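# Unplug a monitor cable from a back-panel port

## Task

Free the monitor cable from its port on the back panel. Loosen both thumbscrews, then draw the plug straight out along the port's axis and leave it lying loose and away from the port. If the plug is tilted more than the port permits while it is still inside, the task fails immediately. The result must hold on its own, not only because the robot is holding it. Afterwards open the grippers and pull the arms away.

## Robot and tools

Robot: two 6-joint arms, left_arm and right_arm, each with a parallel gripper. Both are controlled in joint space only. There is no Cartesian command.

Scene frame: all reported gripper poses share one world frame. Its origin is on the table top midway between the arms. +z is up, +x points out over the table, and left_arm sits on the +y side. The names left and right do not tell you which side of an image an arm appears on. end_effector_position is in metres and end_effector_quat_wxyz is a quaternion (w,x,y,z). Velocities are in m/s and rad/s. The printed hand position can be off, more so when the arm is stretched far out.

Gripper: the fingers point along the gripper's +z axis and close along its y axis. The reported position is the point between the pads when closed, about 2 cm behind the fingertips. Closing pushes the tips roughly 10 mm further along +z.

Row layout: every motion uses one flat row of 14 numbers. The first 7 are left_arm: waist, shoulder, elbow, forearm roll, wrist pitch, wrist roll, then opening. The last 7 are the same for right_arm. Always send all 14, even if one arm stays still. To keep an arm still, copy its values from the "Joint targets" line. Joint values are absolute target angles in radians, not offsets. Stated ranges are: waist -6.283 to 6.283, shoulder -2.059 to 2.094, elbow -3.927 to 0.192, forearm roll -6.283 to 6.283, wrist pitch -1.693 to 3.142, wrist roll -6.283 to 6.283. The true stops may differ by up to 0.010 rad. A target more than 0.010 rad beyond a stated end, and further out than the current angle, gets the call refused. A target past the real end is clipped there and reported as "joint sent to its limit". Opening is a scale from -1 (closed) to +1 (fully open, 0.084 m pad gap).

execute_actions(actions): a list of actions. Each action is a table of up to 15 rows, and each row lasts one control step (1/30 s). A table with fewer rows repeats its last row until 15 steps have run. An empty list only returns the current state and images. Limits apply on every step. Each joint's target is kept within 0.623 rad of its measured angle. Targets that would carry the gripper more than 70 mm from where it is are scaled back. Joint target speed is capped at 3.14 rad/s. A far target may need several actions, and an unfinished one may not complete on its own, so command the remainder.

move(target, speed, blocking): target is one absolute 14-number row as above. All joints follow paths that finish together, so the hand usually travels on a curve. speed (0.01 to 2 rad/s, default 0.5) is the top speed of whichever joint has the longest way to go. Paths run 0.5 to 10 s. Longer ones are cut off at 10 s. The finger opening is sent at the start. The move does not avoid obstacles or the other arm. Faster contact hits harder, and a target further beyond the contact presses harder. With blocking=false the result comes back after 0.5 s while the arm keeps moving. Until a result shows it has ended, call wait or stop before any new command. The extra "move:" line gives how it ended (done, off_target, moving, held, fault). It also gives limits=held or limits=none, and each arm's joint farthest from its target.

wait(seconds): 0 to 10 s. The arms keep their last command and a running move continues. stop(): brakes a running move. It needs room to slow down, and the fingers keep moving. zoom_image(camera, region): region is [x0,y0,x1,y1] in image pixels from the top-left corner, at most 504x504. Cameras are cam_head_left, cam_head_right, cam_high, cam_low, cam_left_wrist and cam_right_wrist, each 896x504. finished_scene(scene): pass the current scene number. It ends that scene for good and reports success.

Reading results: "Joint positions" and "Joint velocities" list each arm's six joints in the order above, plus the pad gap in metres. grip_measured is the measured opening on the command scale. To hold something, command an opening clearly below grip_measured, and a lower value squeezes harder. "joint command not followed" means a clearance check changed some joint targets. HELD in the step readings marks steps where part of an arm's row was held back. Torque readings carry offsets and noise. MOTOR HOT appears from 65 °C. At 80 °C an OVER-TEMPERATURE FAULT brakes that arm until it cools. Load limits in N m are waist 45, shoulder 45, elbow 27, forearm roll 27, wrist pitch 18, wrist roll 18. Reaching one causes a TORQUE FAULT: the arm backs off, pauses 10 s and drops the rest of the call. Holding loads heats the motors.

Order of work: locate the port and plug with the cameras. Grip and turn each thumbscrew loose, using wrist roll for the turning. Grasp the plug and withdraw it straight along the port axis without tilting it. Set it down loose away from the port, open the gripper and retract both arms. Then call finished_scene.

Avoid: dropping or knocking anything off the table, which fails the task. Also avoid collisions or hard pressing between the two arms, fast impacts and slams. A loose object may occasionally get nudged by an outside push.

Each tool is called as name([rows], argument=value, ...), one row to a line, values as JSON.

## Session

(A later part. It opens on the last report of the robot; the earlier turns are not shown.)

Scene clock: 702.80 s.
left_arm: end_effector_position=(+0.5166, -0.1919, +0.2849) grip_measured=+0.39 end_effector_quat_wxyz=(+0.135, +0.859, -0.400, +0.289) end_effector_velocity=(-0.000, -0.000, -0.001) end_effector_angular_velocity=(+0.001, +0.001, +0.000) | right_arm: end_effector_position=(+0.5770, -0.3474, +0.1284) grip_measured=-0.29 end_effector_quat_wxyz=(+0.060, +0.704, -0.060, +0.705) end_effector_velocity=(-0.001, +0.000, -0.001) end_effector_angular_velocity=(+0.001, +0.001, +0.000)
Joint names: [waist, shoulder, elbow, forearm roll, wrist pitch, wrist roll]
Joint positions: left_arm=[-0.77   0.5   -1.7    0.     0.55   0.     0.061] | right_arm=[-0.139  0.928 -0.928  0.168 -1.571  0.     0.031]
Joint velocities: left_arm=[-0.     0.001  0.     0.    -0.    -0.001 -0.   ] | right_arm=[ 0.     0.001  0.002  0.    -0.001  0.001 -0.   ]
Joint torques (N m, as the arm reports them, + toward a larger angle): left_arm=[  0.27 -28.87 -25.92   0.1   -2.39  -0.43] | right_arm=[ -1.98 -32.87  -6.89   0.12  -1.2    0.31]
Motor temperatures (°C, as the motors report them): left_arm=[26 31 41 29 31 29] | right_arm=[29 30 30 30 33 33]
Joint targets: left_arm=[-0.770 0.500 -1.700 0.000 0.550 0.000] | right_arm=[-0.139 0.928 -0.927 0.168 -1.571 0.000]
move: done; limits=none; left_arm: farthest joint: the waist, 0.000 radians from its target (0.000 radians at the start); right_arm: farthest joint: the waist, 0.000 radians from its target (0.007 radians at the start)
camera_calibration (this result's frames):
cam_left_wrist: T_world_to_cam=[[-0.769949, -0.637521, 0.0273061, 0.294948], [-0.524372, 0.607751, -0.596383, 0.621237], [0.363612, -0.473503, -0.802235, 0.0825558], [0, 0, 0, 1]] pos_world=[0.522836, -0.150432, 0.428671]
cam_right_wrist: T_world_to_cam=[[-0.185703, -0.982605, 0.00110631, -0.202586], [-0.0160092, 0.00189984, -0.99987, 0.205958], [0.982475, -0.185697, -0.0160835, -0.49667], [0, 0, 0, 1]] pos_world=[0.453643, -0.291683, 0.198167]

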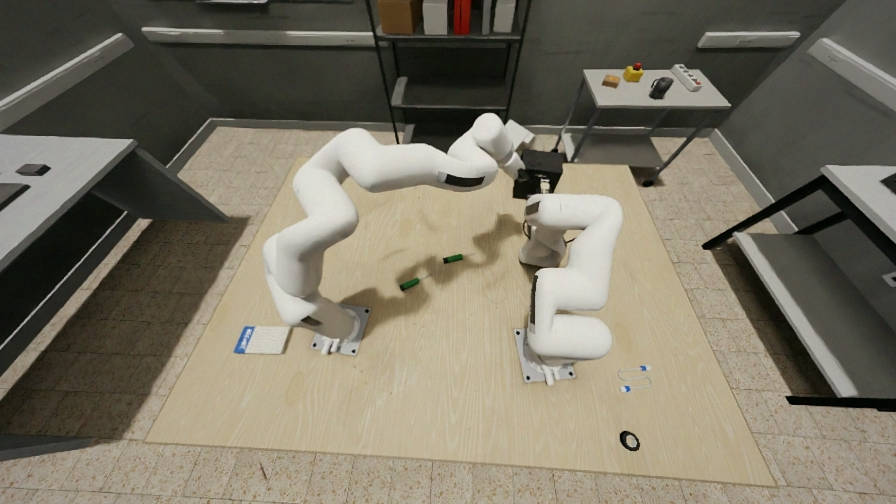

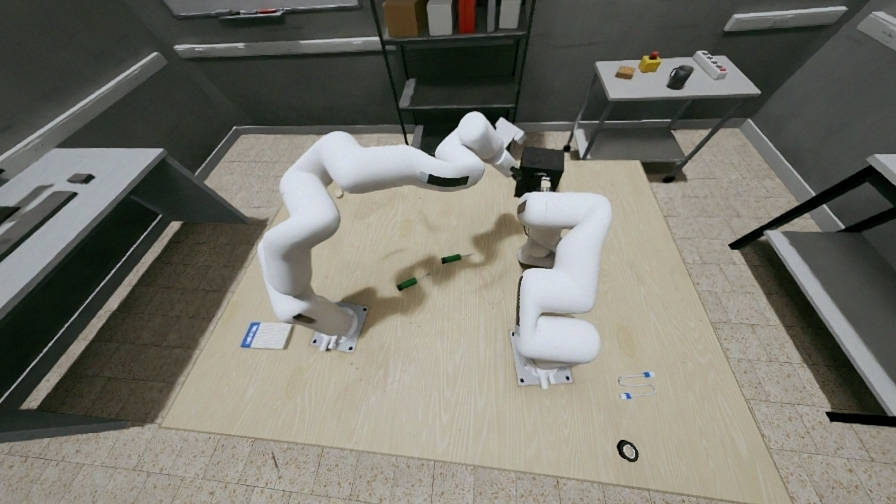

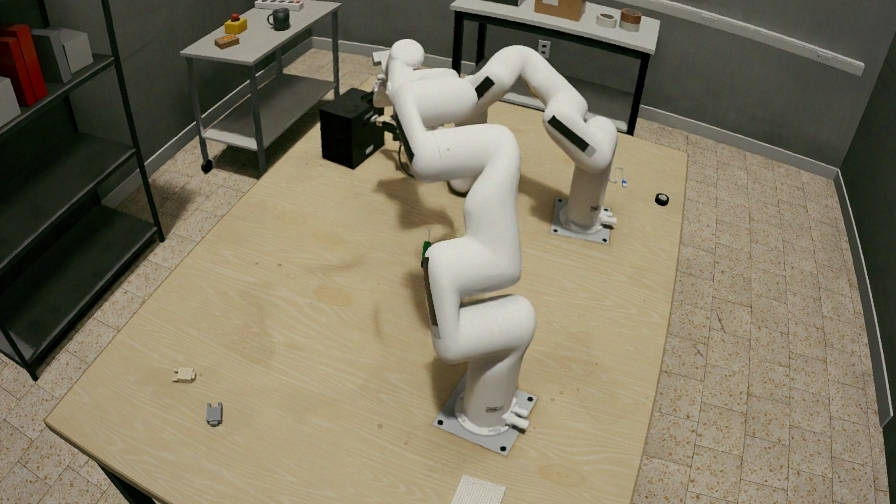

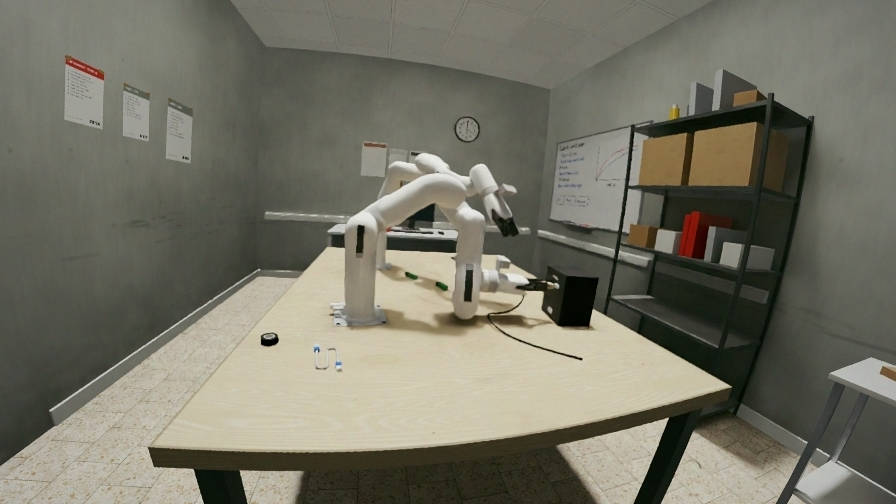

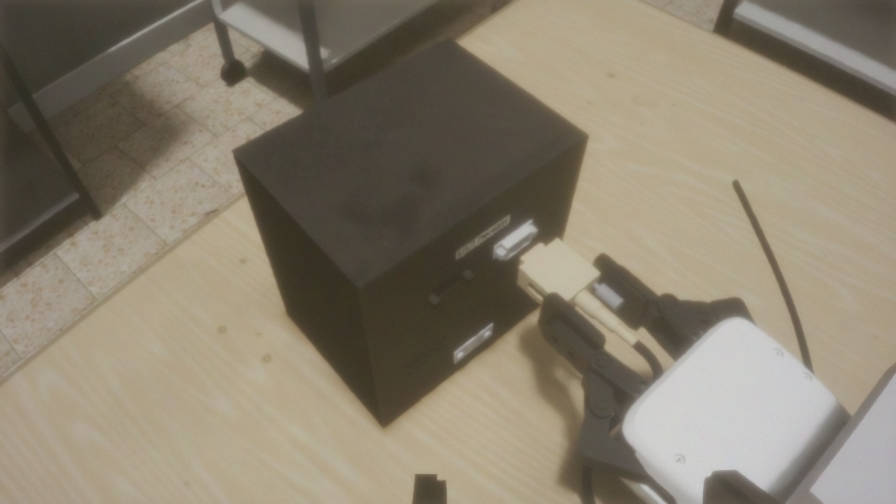

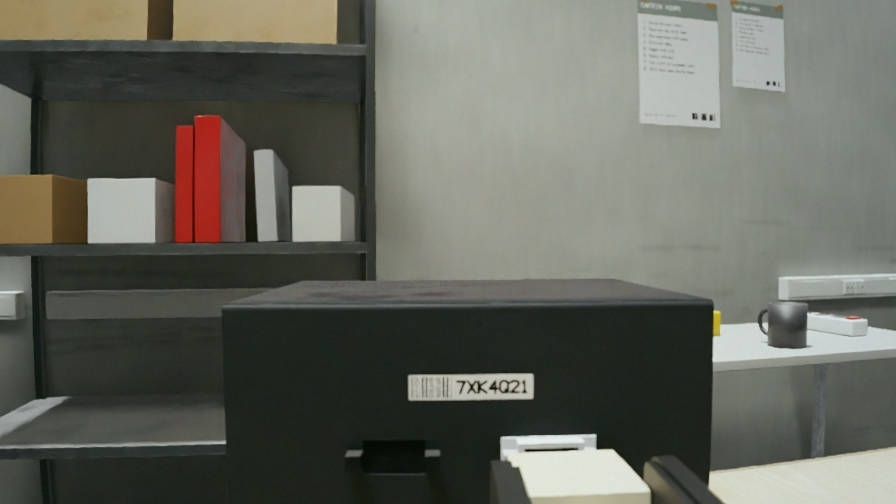

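move(target=[-0.77,0.5,-1.7,0,0.55,0,0.4,-0.139,0.9,-0.8,0.168,-1.66,0,-1], speed=0.1)

move(target=[-0.77,0.5,-1.7,0,0.55,0,0.4,-0.139,0.9,-0.77,0.168,-1.341,0,-1], speed=0.15)

move(target=[-0.77,0.5,-1.7,0,0.55,0,0.4,-0.139,0.9,-0.77,0.168,-1.341,0,0.5])

move(target=[-0.77,0.5,-1.7,0,0.55,0,0.4,-0.139,0.5,-0.5,0.168,-1.341,0,0.5], speed=0.3)

Scene clock: 719.50 s.
left_arm: end_effector_position=(+0.5166, -0.1919, +0.2849) grip_measured=+0.39 end_effector_quat_wxyz=(+0.135, +0.859, -0.400, +0.289) end_effector_velocity=(-0.000, -0.000, -0.000) end_effector_angular_velocity=(-0.001, -0.000, -0.000) | right_arm: end_effector_position=(+0.5398, -0.3461, +0.1271) grip_measured=-0.29 end_effector_quat_wxyz=(+0.065, +0.708, -0.054, +0.701) end_effector_velocity=(-0.001, -0.000, -0.000) end_effector_angular_velocity=(+0.002, +0.000, -0.000)
Joint names: [waist, shoulder, elbow, forearm roll, wrist pitch, wrist roll]
Joint positions: left_arm=[-0.77   0.5   -1.7   -0.     0.55  -0.     0.061] | right_arm=[-0.139  0.9   -0.8    0.168 -1.66   0.     0.031]
Joint velocities: left_arm=[-0.     0.001 -0.001 -0.    -0.    -0.    -0.   ] | right_arm=[-0.    -0.001  0.002 -0.    -0.001  0.002 -0.   ]
Joint torques (N m, as the arm reports them, + toward a larger angle): left_arm=[  0.91 -29.56 -26.07   0.43  -2.09  -0.84] | right_arm=[ -1.55 -30.38  -5.01  -0.1   -1.23   0.41]
Motor temperatures (°C, as the motors report them): left_arm=[26 31 41 29 31 29] | right_arm=[29 30 30 30 33 33]
Joint targets: left_arm=[-0.770 0.500 -1.700 0.000 0.550 0.000] | right_arm=[-0.139 0.900 -0.800 0.168 -1.660 0.000]
move: done; limits=none; left_arm: farthest joint: the waist, 0.000 radians from its target (0.000 radians at the start); right_arm: farthest joint: the waist, 0.000 radians from its target (0.000 radians at the start)
camera_calibration (this result's frames):
cam_left_wrist: T_world_to_cam=[[-0.769948, -0.637522, 0.0273062, 0.294948], [-0.524372, 0.607751, -0.596383, 0.621237], [0.363612, -0.473503, -0.802235, 0.0825558], [0, 0, 0, 1]] pos_world=[0.522836, -0.150432, 0.428671]
cam_right_wrist: T_world_to_cam=[[-0.184858, -0.982602, 0.0179163, -0.210712], [-0.0281936, -0.0129206, -0.999519, 0.20546], [0.982361, -0.185274, -0.0253146, -0.458517], [0, 0, 0, 1]] pos_world=[0.41727, -0.289343, 0.197529]

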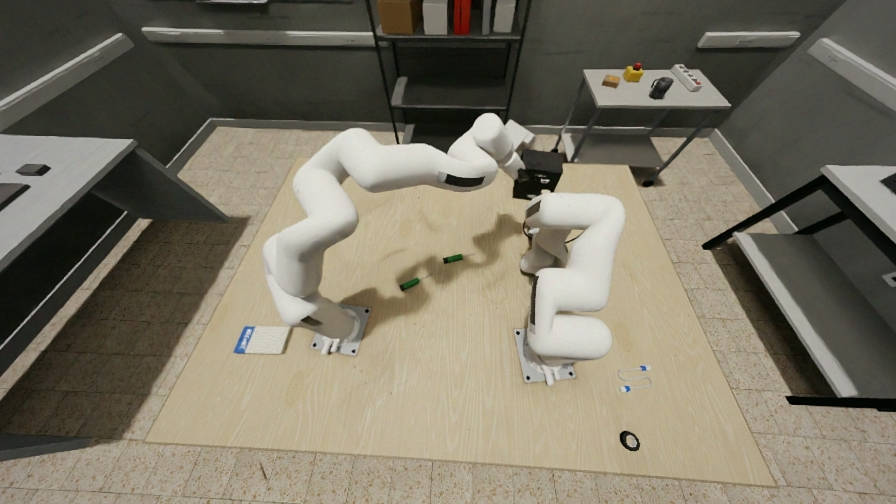

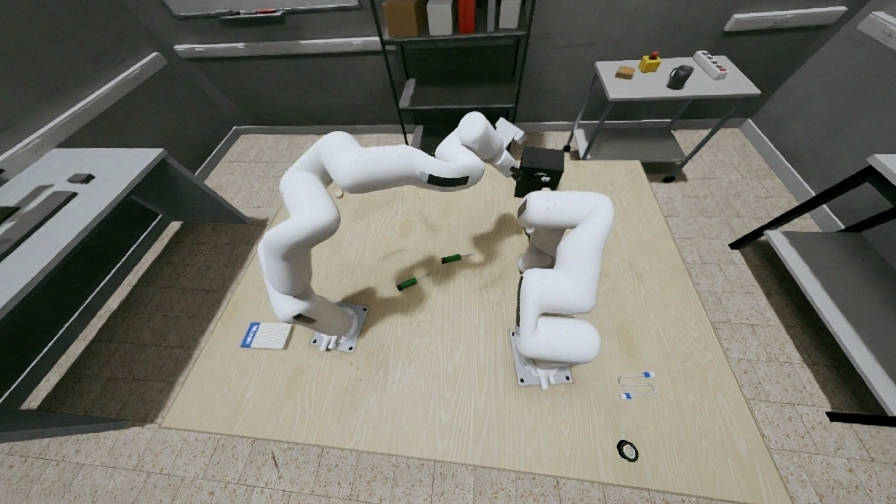

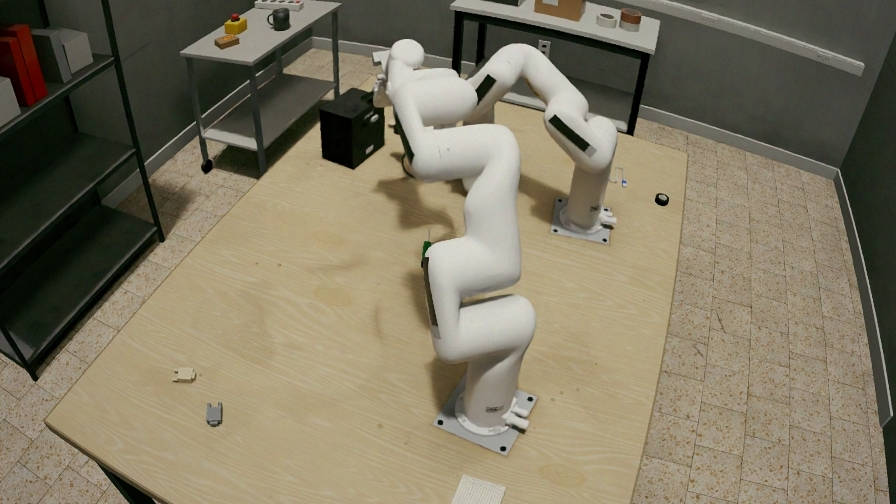

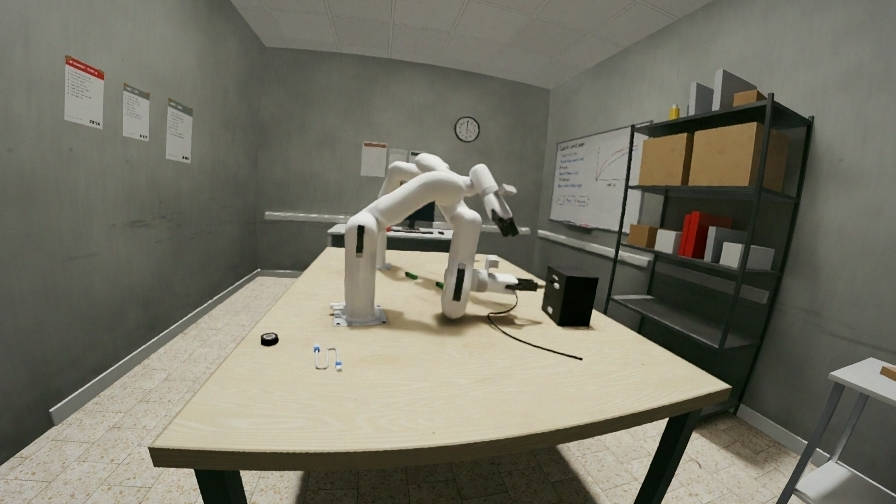

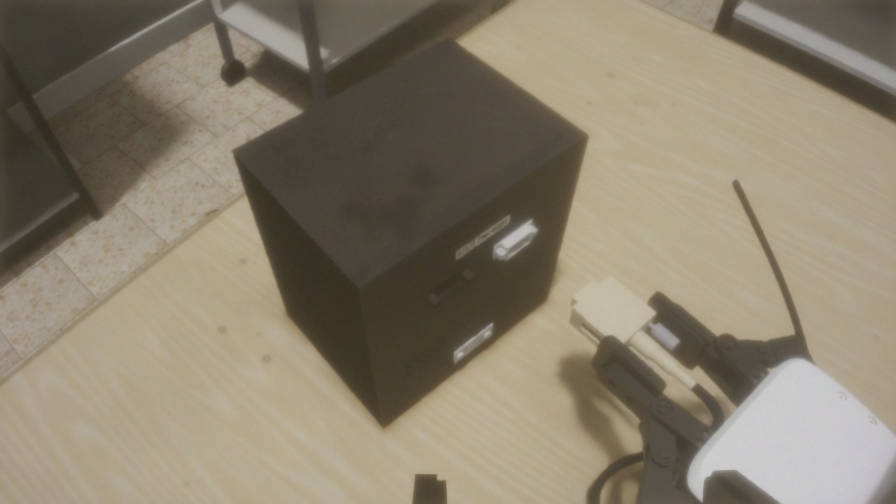

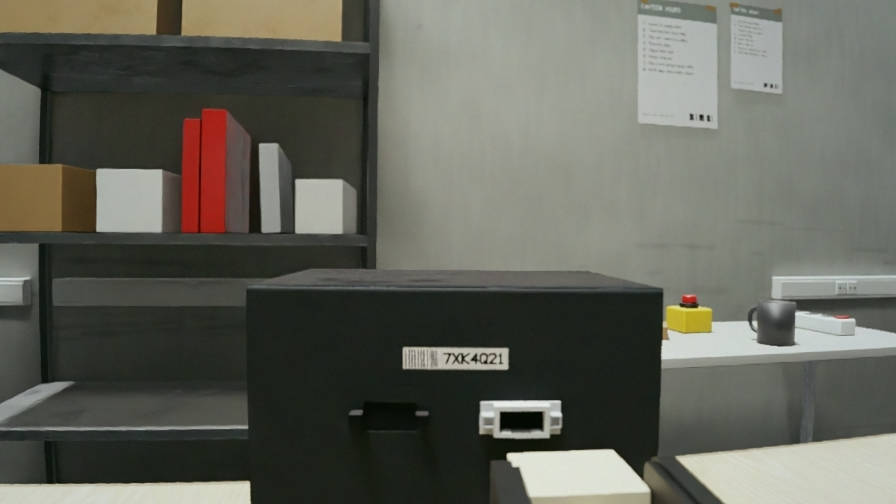

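Scene clock: 722.03 s.
left_arm: end_effector_position=(+0.5166, -0.1919, +0.2849) grip_measured=+0.39 end_effector_quat_wxyz=(+0.135, +0.859, -0.400, +0.289) end_effector_velocity=(-0.000, -0.000, +0.000) end_effector_angular_velocity=(-0.000, +0.000, +0.000) | right_arm: end_effector_position=(+0.5388, -0.3491, +0.0354) grip_measured=-0.29 end_effector_quat_wxyz=(+0.057, +0.819, -0.063, +0.567) end_effector_velocity=(-0.000, +0.000, -0.002) end_effector_angular_velocity=(+0.001, +0.006, +0.000)
Joint names: [waist, shoulder, elbow, forearm roll, wrist pitch, wrist roll]
Joint positions: left_arm=[-0.77   0.5   -1.7    0.     0.55   0.     0.061] | right_arm=[-0.139  0.9   -0.77   0.168 -1.341  0.     0.031]
Joint velocities: left_arm=[-0.     0.001 -0.001  0.     0.    -0.001  0.   ] | right_arm=[ 0.     0.     0.    -0.     0.005  0.     0.   ]
Joint torques (N m, as the arm reports them, + toward a larger angle): left_arm=[  0.79 -28.69 -25.94   0.23  -2.06  -0.55] | right_arm=[ -1.82 -30.65  -5.04  -0.18  -1.68   0.45]
Motor temperatures (°C, as the motors report them): left_arm=[26 31 41 29 31 29] | right_arm=[29 30 30 30 33 33]
Joint targets: left_arm=[-0.770 0.500 -1.700 0.000 0.550 0.000] | right_arm=[-0.139 0.900 -0.770 0.168 -1.341 0.000]
move: done; limits=none; left_arm: farthest joint: the waist, 0.000 radians from its target (0.000 radians at the start); right_arm: farthest joint: the waist, 0.000 radians from its target (0.000 radians at the start)
camera_calibration (this result's frames):
cam_left_wrist: T_world_to_cam=[[-0.769949, -0.637521, 0.027306, 0.294948], [-0.524372, 0.607751, -0.596383, 0.621237], [0.363612, -0.473503, -0.802235, 0.0825558], [0, 0, 0, 1]] pos_world=[0.522836, -0.150432, 0.428671]
cam_right_wrist: T_world_to_cam=[[-0.182871, -0.982725, 0.0284415, -0.213763], [-0.363649, 0.0407355, -0.930645, 0.310862], [0.91341, -0.180531, -0.364816, -0.40964], [0, 0, 0, 1]] pos_world=[0.448123, -0.296686, 0.145939]

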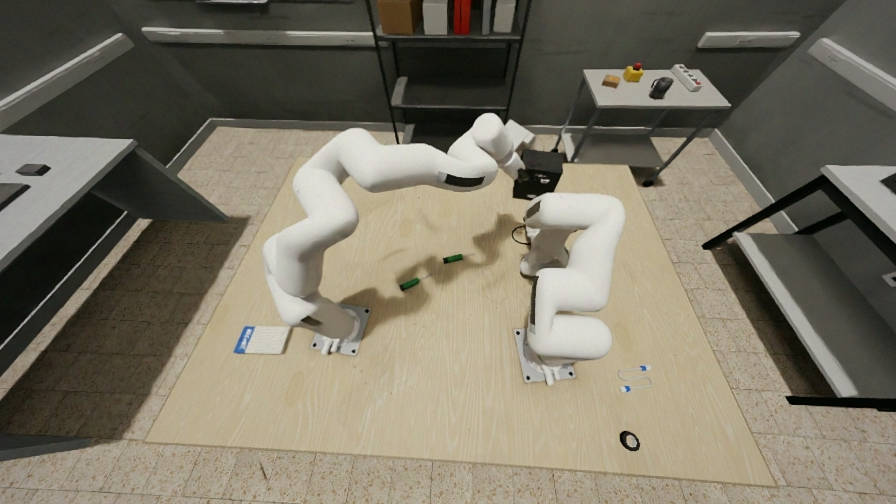

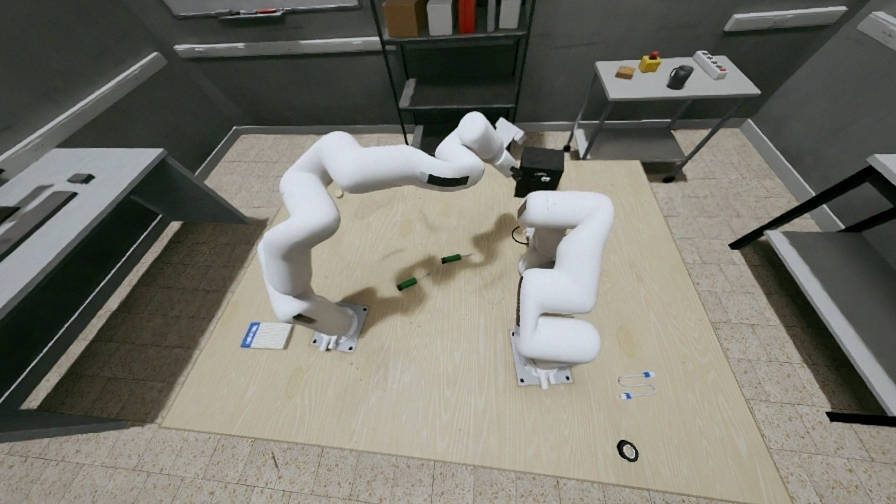

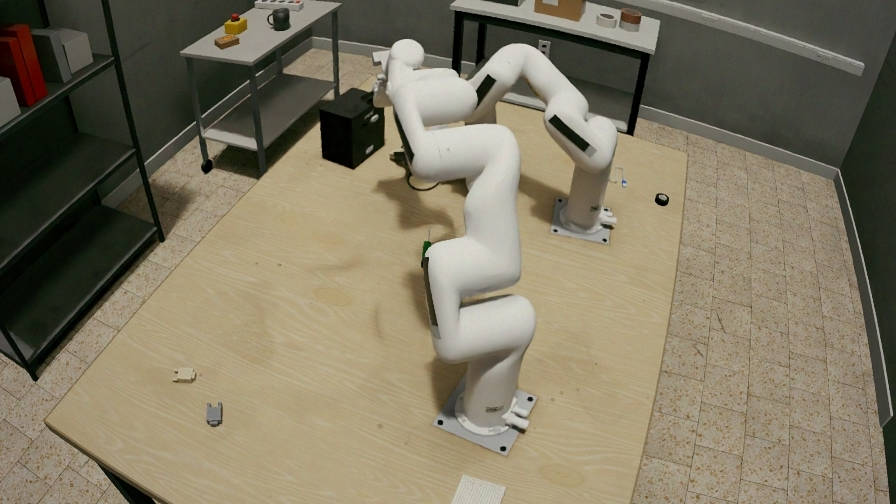

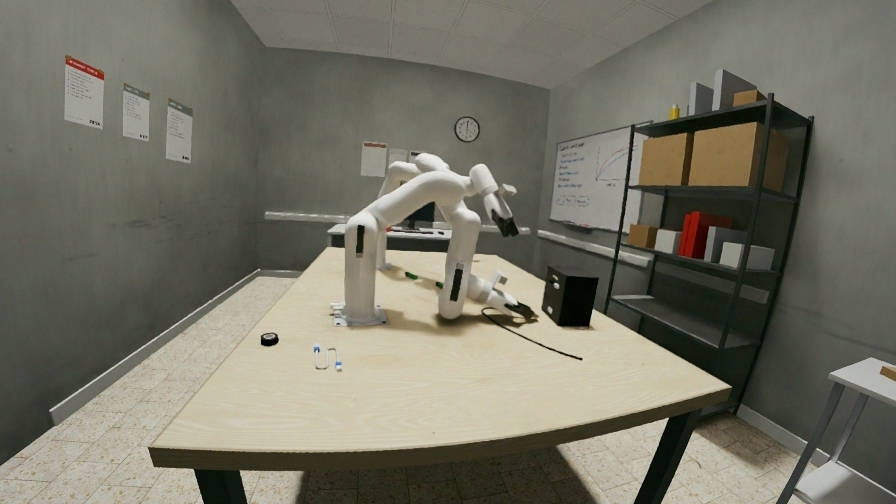

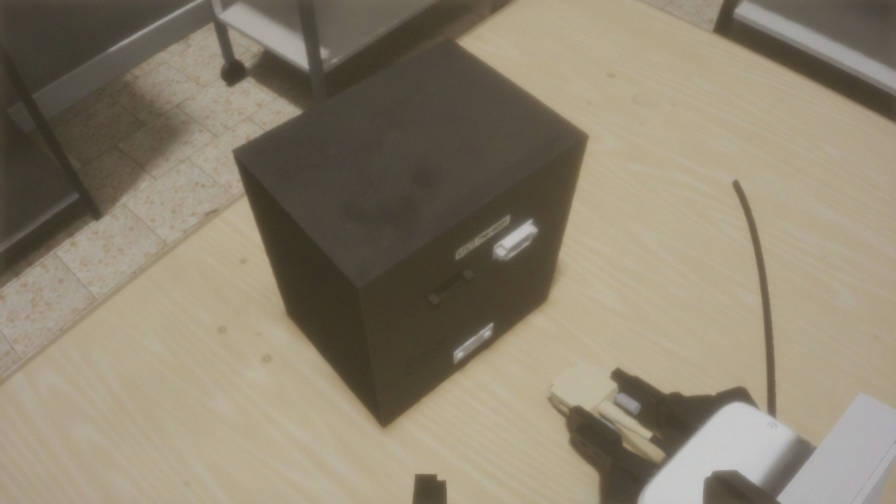

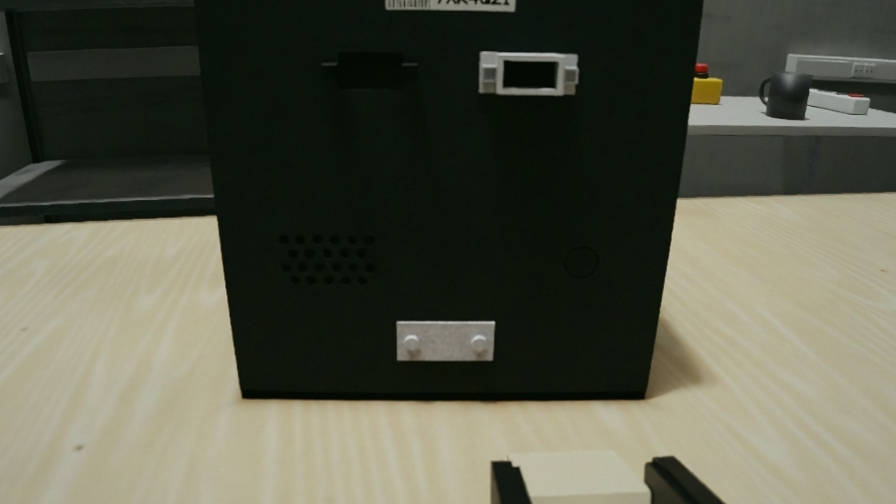

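Scene clock: 722.73 s.
left_arm: end_effector_position=(+0.5166, -0.1919, +0.2849) grip_measured=+0.39 end_effector_quat_wxyz=(+0.135, +0.859, -0.400, +0.289) end_effector_velocity=(+0.000, +0.000, -0.001) end_effector_angular_velocity=(+0.001, +0.000, +0.000) | right_arm: end_effector_position=(+0.5388, -0.3491, +0.0354) grip_measured=+0.49 end_effector_quat_wxyz=(+0.057, +0.819, -0.063, +0.567) end_effector_velocity=(-0.000, -0.000, -0.001) end_effector_angular_velocity=(-0.000, +0.001, -0.000)
Joint names: [waist, shoulder, elbow, forearm roll, wrist pitch, wrist roll]
Joint positions: left_arm=[-0.77   0.5   -1.7   -0.     0.55  -0.     0.061] | right_arm=[-0.139  0.9   -0.77   0.168 -1.341 -0.     0.065]
Joint velocities: left_arm=[ 0.     0.001  0.     0.    -0.     0.     0.   ] | right_arm=[-0.     0.002 -0.     0.    -0.001 -0.    -0.   ]
Joint torques (N m, as the arm reports them, + toward a larger angle): left_arm=[  0.82 -28.28 -25.96   0.4   -2.55  -0.67] | right_arm=[ -1.7  -30.63  -5.12  -0.24  -1.46   0.58]
Motor temperatures (°C, as the motors report them): left_arm=[26 31 41 29 31 29] | right_arm=[29 30 30 30 33 33]
Joint targets: left_arm=[-0.770 0.500 -1.700 0.000 0.550 0.000] | right_arm=[-0.139 0.900 -0.770 0.168 -1.341 0.000]
move: done; limits=none; left_arm: farthest joint: the waist, 0.000 radians from its target (0.000 radians at the start); right_arm: farthest joint: the waist, 0.000 radians from its target (0.000 radians at the start)
camera_calibration (this result's frames):
cam_left_wrist: T_world_to_cam=[[-0.769948, -0.637522, 0.0273063, 0.294948], [-0.524372, 0.607751, -0.596383, 0.621238], [0.363612, -0.473503, -0.802235, 0.0825558], [0, 0, 0, 1]] pos_world=[0.522836, -0.150432, 0.428671]
cam_right_wrist: T_world_to_cam=[[-0.182858, -0.982727, 0.0284603, -0.213771], [-0.363949, 0.0407719, -0.930526, 0.310933], [0.913293, -0.180512, -0.365118, -0.409568], [0, 0, 0, 1]] pos_world=[0.44813, -0.296688, 0.145875]

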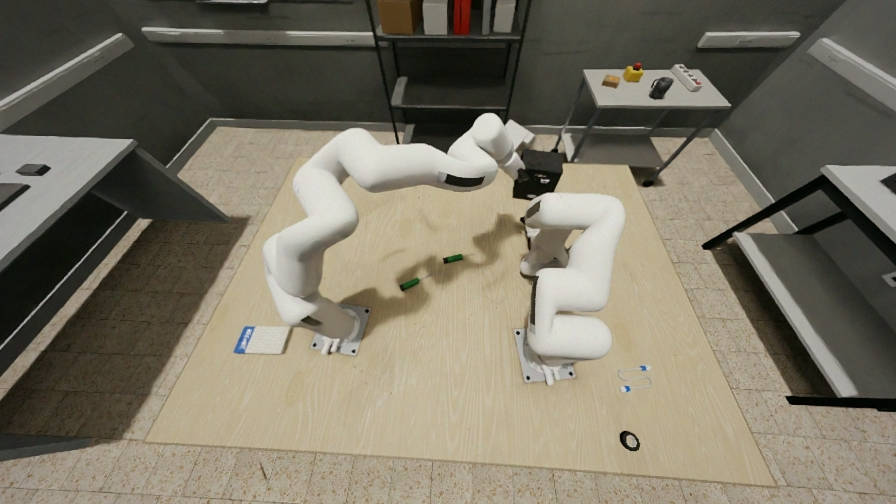

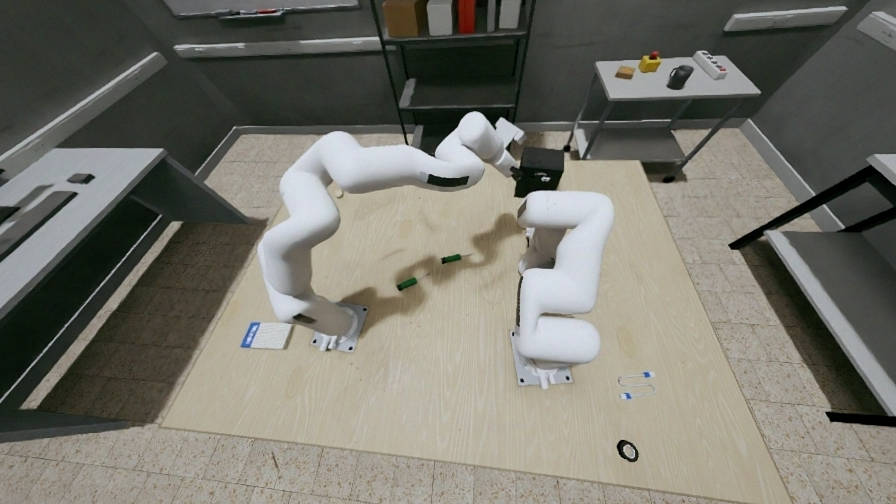

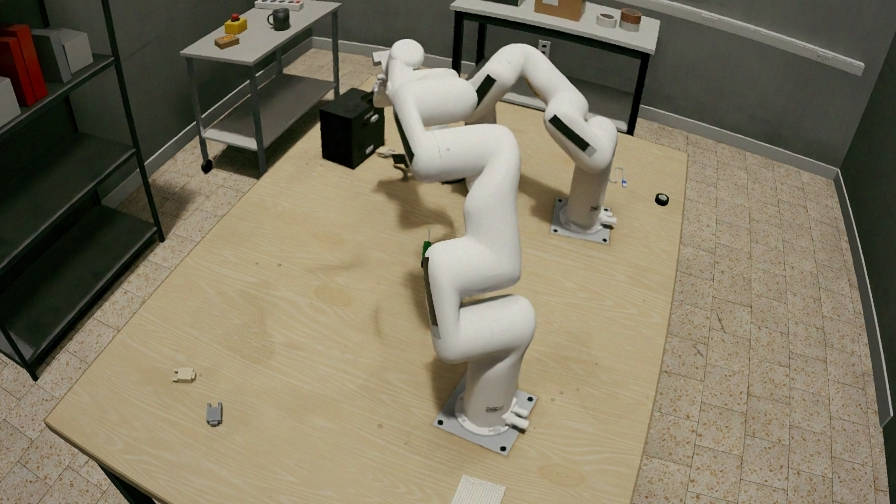

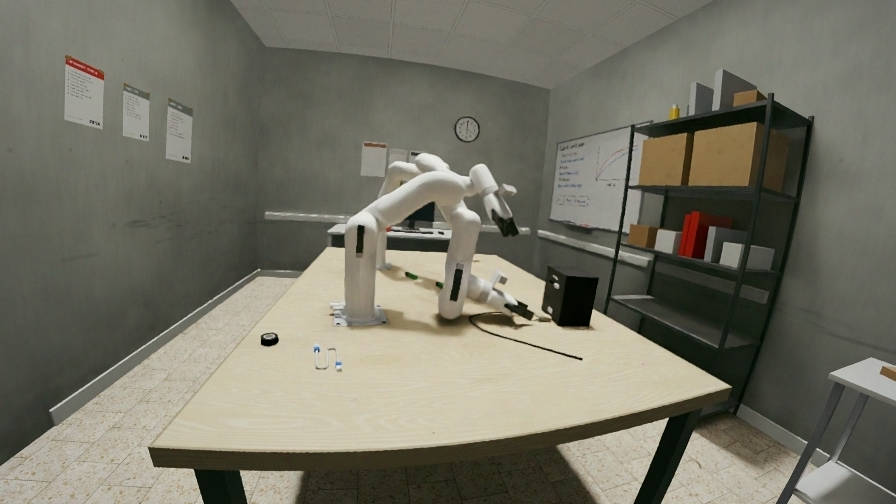

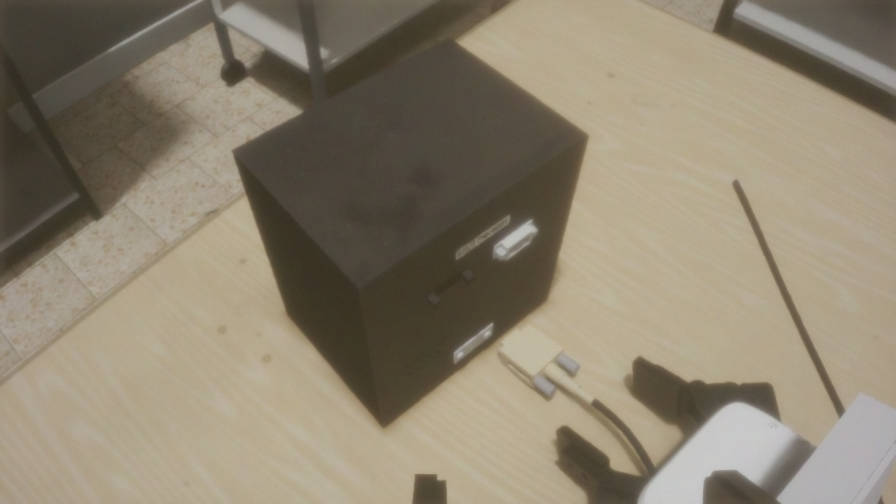

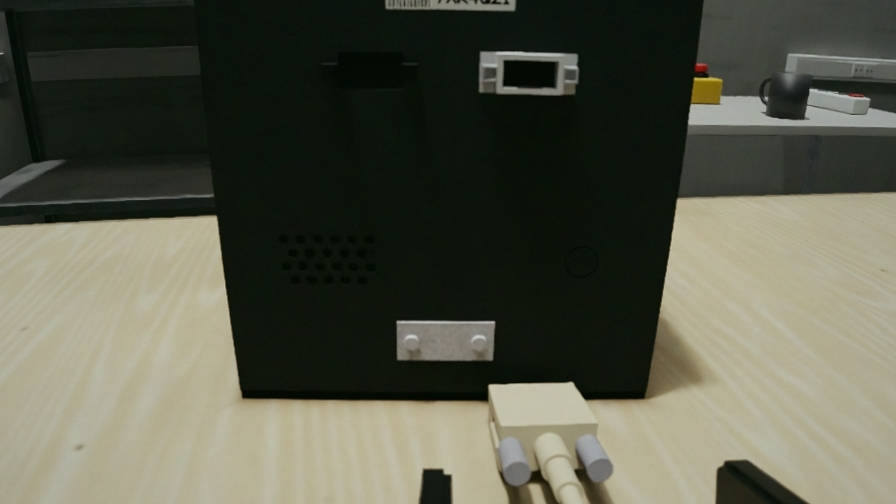

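Scene clock: 724.57 s.
left_arm: end_effector_position=(+0.5166, -0.1919, +0.2849) grip_measured=+0.39 end_effector_quat_wxyz=(+0.135, +0.859, -0.400, +0.289) end_effector_velocity=(-0.001, -0.001, +0.000) end_effector_angular_velocity=(-0.001, -0.001, -0.001) | right_arm: end_effector_position=(+0.5111, -0.3491, +0.1650) grip_measured=+0.49 end_effector_quat_wxyz=(+0.053, +0.781, -0.067, +0.619) end_effector_velocity=(-0.000, -0.000, +0.001) end_effector_angular_velocity=(-0.001, -0.002, +0.001)
Joint names: [waist, shoulder, elbow, forearm roll, wrist pitch, wrist roll]
Joint positions: left_arm=[-0.77   0.5   -1.7   -0.     0.55   0.     0.061] | right_arm=[-0.139  0.5   -0.5    0.168 -1.341 -0.     0.065]
Joint velocities: left_arm=[-0.001 -0.    -0.    -0.    -0.001  0.     0.   ] | right_arm=[-0.    -0.003  0.001 -0.001 -0.001 -0.001  0.   ]
Joint torques (N m, as the arm reports them, + toward a larger angle): left_arm=[  0.66 -29.16 -25.75   0.32  -2.4   -0.59] | right_arm=[ -2.05 -25.76  -7.24  -0.21  -1.48   0.52]
Motor temperatures (°C, as the motors report them): left_arm=[26 31 41 29 31 29] | right_arm=[29 30 30 30 33 33]
Joint targets: left_arm=[-0.770 0.500 -1.700 0.000 0.550 0.000] | right_arm=[-0.139 0.500 -0.500 0.168 -1.341 0.000]
move: done; limits=none; left_arm: farthest joint: the waist, 0.000 radians from its target (0.000 radians at the start); right_arm: farthest joint: the waist, 0.000 radians from its target (0.000 radians at the start)
camera_calibration (this result's frames):
cam_left_wrist: T_world_to_cam=[[-0.769948, -0.637522, 0.0273062, 0.294948], [-0.524372, 0.607751, -0.596383, 0.621237], [0.363612, -0.473503, -0.802235, 0.0825559], [0, 0, 0, 1]] pos_world=[0.522836, -0.150432, 0.428671]
cam_right_wrist: T_world_to_cam=[[-0.185026, -0.982721, 0.00487502, -0.217459], [-0.240585, 0.0404864, -0.969783, 0.364866], [0.95283, -0.180608, -0.243919, -0.377159], [0, 0, 0, 1]] pos_world=[0.406914, -0.296592, 0.262904]

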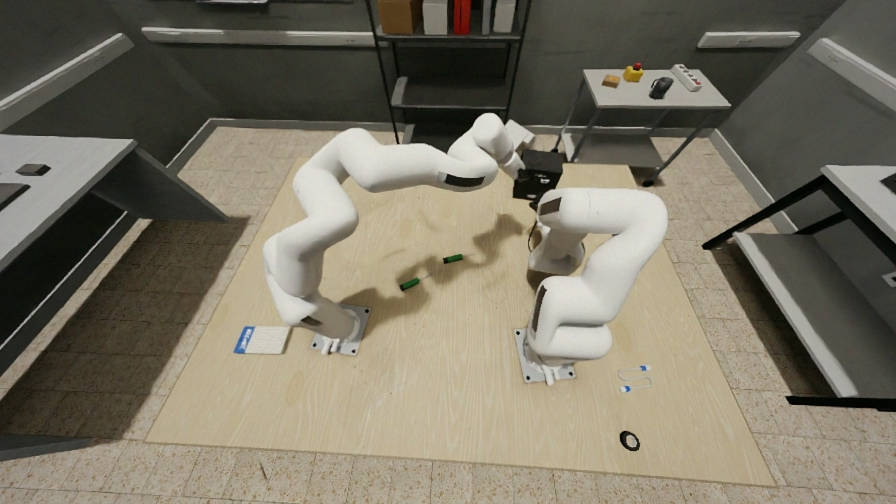

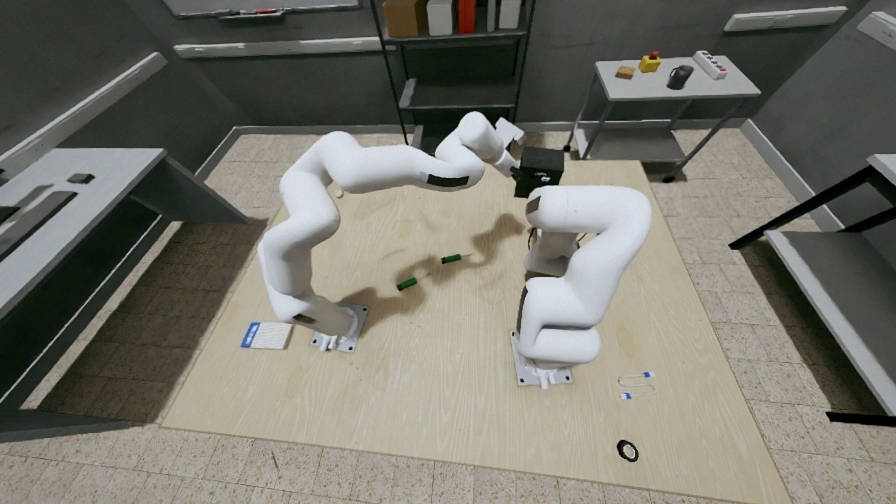

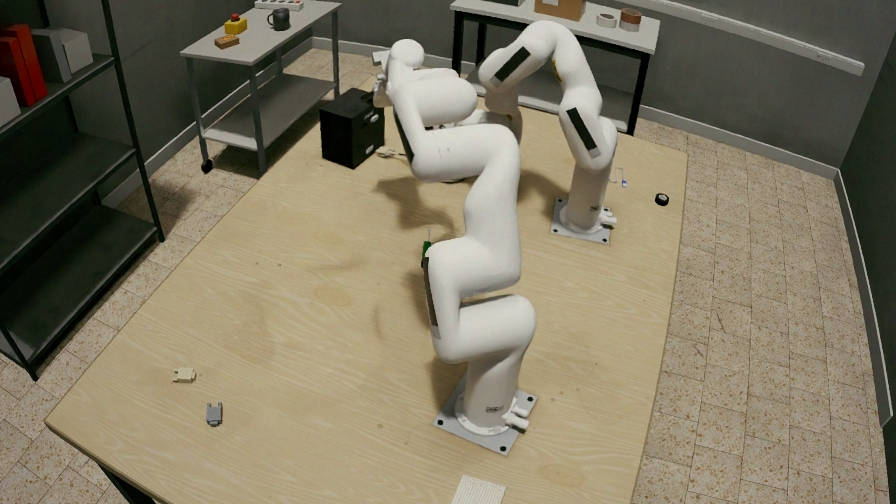

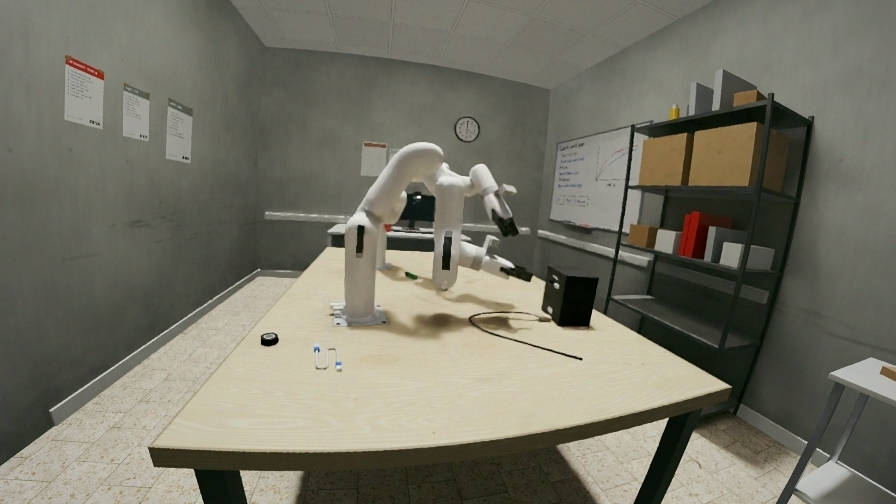

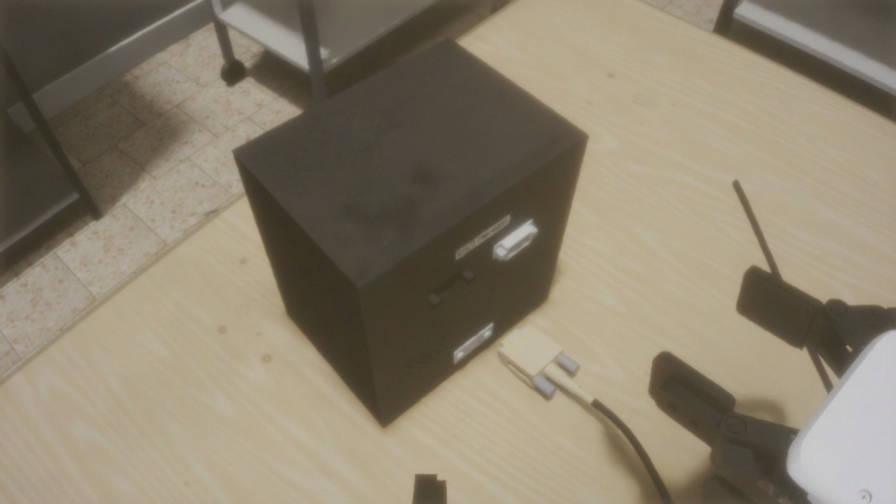

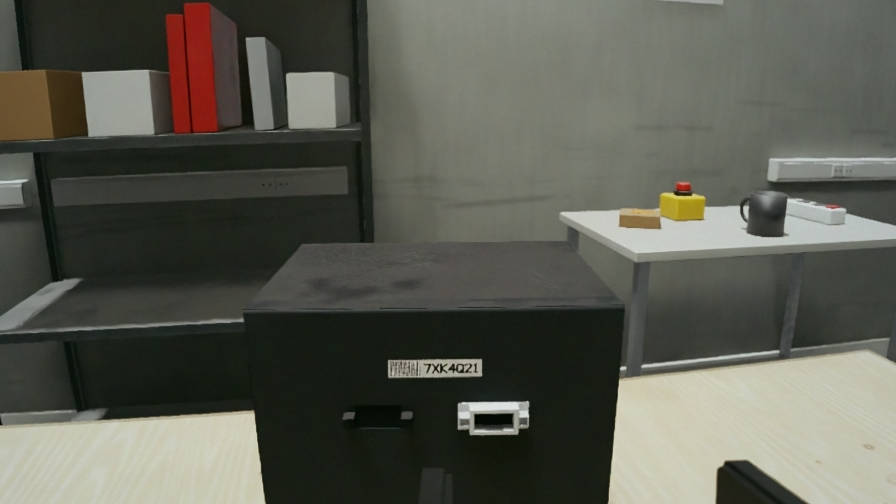

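finished_scene(scene=1)

The scene is finished: the task was done.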